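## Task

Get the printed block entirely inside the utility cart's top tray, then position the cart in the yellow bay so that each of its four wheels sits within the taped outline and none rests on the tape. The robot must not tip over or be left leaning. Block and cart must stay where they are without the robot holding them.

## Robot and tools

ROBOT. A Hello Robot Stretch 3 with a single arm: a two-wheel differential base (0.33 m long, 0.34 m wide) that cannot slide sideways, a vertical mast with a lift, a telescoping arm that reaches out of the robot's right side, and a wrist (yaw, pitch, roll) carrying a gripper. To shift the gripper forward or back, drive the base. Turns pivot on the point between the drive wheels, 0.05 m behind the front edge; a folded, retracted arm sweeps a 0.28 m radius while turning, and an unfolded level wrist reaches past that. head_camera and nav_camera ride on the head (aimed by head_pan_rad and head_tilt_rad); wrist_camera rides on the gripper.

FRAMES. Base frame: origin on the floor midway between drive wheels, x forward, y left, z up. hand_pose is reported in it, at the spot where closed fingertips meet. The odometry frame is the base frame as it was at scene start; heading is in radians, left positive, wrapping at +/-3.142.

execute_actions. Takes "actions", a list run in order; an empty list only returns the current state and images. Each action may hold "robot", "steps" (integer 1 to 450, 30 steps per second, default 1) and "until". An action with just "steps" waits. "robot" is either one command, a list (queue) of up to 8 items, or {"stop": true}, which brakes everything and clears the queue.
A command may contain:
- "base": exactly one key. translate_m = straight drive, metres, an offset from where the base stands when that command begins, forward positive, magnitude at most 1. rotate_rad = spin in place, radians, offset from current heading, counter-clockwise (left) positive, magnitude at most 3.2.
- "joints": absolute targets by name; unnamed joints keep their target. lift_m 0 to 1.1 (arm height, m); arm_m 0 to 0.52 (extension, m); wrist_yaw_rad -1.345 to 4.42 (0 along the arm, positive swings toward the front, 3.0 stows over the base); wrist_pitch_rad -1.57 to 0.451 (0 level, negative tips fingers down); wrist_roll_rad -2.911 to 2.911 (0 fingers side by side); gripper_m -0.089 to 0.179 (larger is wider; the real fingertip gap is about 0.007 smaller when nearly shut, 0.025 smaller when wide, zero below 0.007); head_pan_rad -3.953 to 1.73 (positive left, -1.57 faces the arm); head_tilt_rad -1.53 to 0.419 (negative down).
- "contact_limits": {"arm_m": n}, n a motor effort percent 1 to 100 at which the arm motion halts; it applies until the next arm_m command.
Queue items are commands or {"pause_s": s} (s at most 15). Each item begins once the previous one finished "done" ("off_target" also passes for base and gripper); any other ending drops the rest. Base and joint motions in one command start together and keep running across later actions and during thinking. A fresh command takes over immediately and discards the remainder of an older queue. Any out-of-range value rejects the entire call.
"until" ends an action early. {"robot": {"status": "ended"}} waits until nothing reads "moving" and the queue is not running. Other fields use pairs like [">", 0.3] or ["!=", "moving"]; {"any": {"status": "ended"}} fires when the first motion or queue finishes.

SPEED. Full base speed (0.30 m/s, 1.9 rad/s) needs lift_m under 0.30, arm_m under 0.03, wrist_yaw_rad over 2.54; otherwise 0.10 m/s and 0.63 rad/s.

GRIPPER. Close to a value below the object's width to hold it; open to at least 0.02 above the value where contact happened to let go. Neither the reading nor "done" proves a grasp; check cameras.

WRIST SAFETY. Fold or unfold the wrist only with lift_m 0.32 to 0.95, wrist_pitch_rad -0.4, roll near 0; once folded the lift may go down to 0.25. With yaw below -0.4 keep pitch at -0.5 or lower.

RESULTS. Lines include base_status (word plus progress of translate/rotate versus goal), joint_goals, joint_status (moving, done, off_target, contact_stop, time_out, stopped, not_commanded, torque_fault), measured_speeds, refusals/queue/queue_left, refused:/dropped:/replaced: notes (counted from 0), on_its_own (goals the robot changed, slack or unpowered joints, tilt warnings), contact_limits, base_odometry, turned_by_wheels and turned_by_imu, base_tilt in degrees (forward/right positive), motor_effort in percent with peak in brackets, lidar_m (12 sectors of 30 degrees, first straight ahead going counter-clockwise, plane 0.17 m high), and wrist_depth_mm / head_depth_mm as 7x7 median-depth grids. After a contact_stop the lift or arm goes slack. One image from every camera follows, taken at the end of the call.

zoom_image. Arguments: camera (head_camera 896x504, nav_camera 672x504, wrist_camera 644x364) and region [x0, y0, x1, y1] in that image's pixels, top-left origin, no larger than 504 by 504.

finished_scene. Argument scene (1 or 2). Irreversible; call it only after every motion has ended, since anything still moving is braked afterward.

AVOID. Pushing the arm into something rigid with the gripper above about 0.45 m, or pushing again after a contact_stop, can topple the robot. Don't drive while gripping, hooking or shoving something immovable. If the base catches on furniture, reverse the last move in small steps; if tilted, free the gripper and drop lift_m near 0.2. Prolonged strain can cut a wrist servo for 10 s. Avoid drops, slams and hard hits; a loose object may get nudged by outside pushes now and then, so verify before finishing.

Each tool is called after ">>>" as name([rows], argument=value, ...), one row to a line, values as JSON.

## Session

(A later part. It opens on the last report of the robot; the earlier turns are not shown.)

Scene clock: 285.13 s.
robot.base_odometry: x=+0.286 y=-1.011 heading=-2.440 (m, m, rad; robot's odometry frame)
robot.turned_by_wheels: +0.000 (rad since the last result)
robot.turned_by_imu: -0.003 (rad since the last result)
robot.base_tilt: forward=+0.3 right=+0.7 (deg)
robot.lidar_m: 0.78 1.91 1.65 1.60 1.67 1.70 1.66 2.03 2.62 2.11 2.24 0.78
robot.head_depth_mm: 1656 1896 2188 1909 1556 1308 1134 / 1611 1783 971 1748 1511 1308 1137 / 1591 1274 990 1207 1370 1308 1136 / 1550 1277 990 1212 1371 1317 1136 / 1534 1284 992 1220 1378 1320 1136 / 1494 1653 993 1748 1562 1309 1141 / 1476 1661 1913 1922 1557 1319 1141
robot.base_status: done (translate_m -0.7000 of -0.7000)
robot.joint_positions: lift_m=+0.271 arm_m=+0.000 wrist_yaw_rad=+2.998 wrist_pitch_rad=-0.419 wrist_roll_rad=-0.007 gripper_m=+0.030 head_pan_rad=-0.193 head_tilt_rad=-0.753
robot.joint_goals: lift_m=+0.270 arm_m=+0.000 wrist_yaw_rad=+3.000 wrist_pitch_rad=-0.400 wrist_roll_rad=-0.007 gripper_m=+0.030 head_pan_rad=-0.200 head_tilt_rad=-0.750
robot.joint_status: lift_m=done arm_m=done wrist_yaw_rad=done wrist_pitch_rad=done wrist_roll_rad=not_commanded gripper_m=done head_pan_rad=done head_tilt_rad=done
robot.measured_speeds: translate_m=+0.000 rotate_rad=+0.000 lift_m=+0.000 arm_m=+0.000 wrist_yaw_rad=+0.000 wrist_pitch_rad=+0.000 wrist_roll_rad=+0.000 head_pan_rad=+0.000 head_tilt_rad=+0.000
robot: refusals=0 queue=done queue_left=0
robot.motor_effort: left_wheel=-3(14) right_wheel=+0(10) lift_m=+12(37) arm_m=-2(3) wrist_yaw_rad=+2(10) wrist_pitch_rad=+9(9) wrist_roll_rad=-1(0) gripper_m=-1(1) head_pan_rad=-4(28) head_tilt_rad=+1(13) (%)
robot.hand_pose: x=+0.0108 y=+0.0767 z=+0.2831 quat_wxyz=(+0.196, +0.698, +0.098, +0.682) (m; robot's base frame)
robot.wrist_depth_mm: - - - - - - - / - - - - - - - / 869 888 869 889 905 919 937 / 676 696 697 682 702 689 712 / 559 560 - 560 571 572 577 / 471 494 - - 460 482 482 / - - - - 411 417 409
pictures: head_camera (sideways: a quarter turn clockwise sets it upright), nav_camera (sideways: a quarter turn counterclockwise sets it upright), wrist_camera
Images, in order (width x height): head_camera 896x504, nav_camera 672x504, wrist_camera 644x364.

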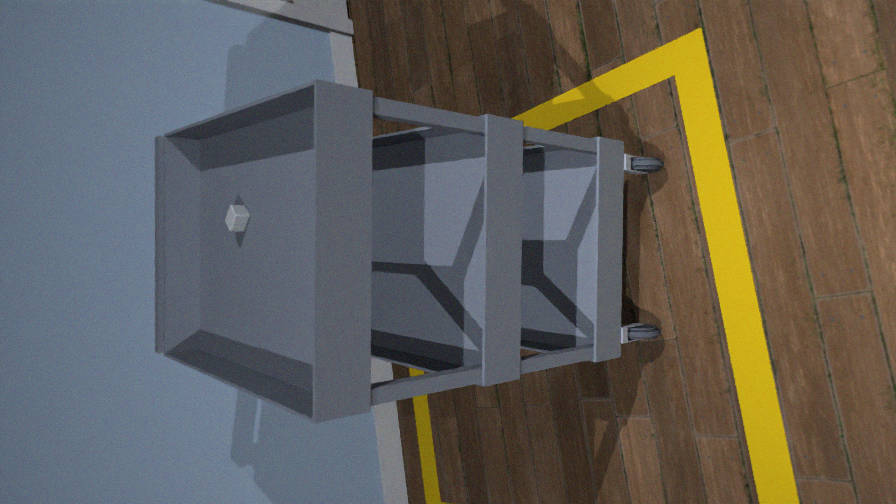

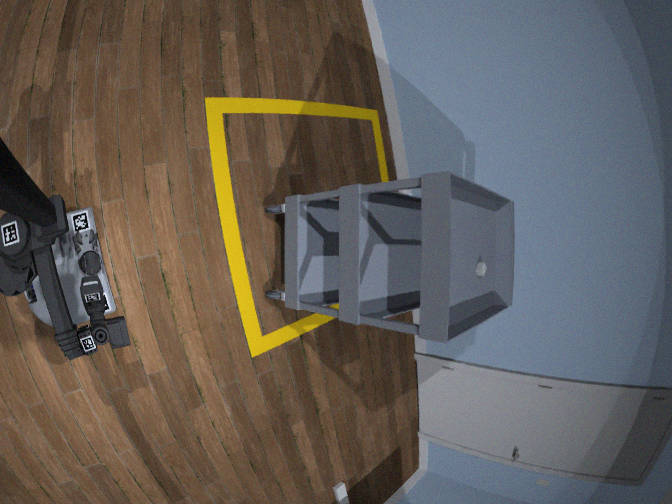

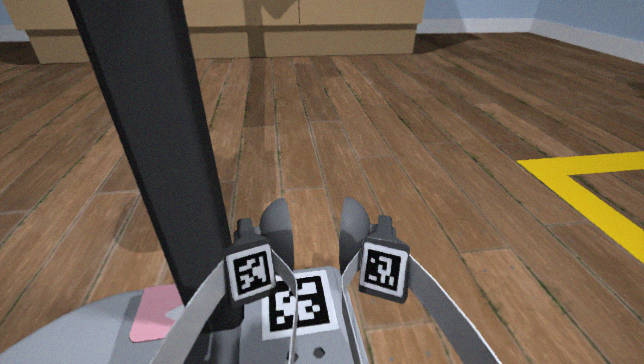

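>>> execute_actions([
  {"robot":[{"base":{"rotate_rad":-0.95},"joints":{"head_pan_rad":0}},{"base":{"translate_m":1.0}},{"base":{"translate_m":0.23}},{"base":{"rotate_rad":0.95}},{"base":{"translate_m":0.43}},{"base":{"rotate_rad":1.55}},{"joints":{"lift_m":0.33}}],"steps":450,"until":{"robot":{"status":"ended"}}},
  {"steps":300,"until":{"robot":{"status":"ended"}}},
])

Scene clock: 313.00 s.
robot.base_odometry: x=-1.235 y=-0.986 heading=-0.890 (m, m, rad; robot's odometry frame)
robot.turned_by_wheels: +1.550 (rad since the last result)
robot.turned_by_imu: +1.576 (rad since the last result)
robot.base_tilt: forward=+0.2 right=+0.6 (deg)
robot.lidar_m: 0.49 0.56 2.91 2.90 2.19 1.15 1.57 0.88 0.65 0.65 0.68 0.49
robot.head_depth_mm: 1764 1777 1690 1691 1557 1307 1127 / 2576 2576 939 693 1558 1308 1134 / 2710 3074 945 730 913 1106 1135 / 2681 2991 950 732 983 1140 1134 / 2719 3011 950 686 987 1185 1138 / 2286 2440 953 757 990 1219 1134 / 2257 2420 957 714 1013 1235 1135
robot.base_status: done (rotate_rad +1.5498 of +1.5500)
robot.joint_positions: lift_m=+0.329 arm_m=+0.000 wrist_yaw_rad=+2.998 wrist_pitch_rad=-0.419 wrist_roll_rad=-0.007 gripper_m=+0.030 head_pan_rad=-0.007 head_tilt_rad=-0.753
robot.joint_goals: lift_m=+0.330 arm_m=+0.000 wrist_yaw_rad=+3.000 wrist_pitch_rad=-0.400 wrist_roll_rad=-0.007 gripper_m=+0.030 head_pan_rad=+0.000 head_tilt_rad=-0.750
robot.joint_status: lift_m=done arm_m=done wrist_yaw_rad=done wrist_pitch_rad=done wrist_roll_rad=not_commanded gripper_m=done head_pan_rad=done head_tilt_rad=done
robot.measured_speeds: translate_m=+0.000 rotate_rad=+0.000 lift_m=+0.000 arm_m=+0.000 wrist_yaw_rad=+0.000 wrist_pitch_rad=+0.000 wrist_roll_rad=+0.000 head_pan_rad=+0.000 head_tilt_rad=+0.000
robot: refusals=0 queue=done queue_left=0
robot.motor_effort: left_wheel=-4(18) right_wheel=+1(7) lift_m=+37(39) arm_m=-2(3) wrist_yaw_rad=+2(1) wrist_pitch_rad=+9(9) wrist_roll_rad=-1(0) gripper_m=-1(0) head_pan_rad=+5(28) head_tilt_rad=+1(1) (%)
robot.hand_pose: x=+0.0107 y=+0.0767 z=+0.3417 quat_wxyz=(+0.196, +0.698, +0.098, +0.682) (m; robot's base frame)
robot.wrist_depth_mm: - - - - - - - / - - - - - - - / - - - - - - 623 / 777 777 816 783 809 809 670 / 643 648 - 642 640 645 662 / 544 548 - 542 528 551 550 / 467 481 - - 474 478 471
pictures: head_camera (sideways: a quarter turn clockwise sets it upright), nav_camera (sideways: a quarter turn counterclockwise sets it upright), wrist_camera
Images, in order (width x height): head_camera 896x504, nav_camera 672x504, wrist_camera 644x364.

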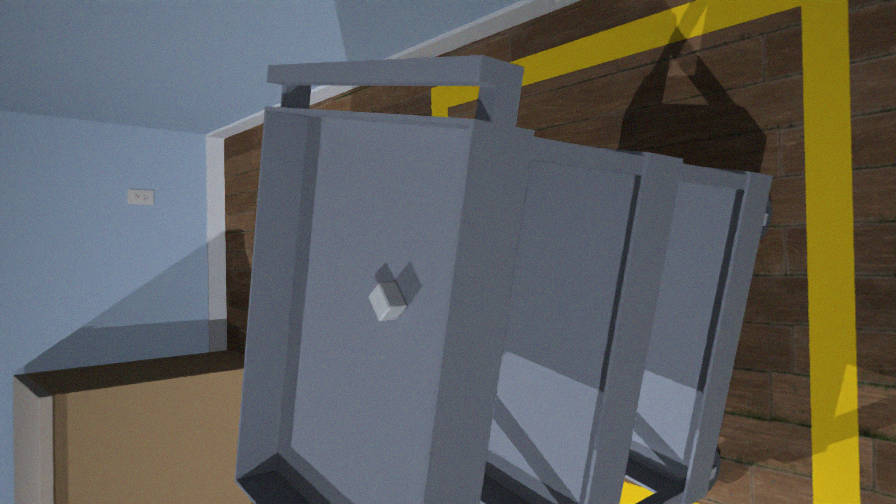

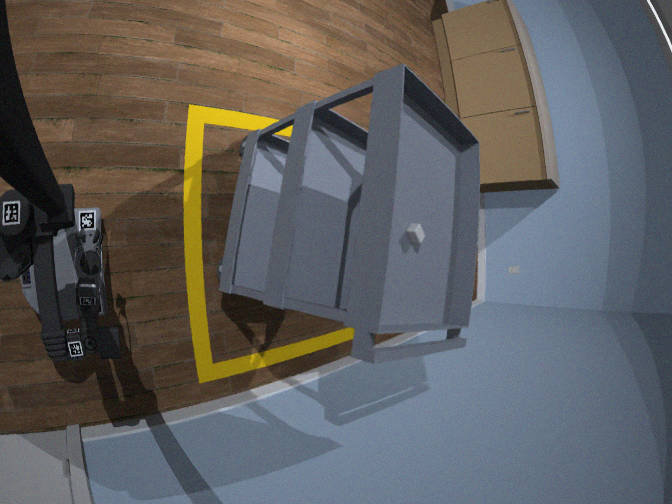

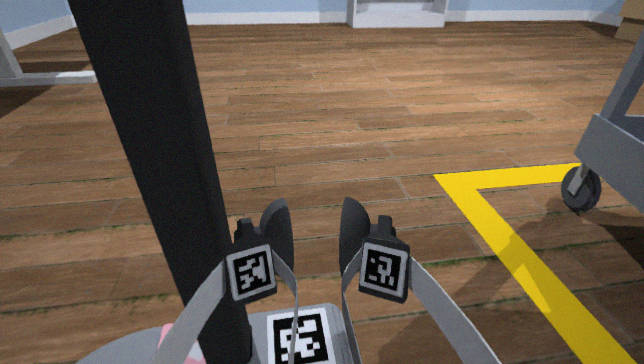

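All wheels inside already.

>>> finished_scene(scene=1)

The scene is finished: the task was done.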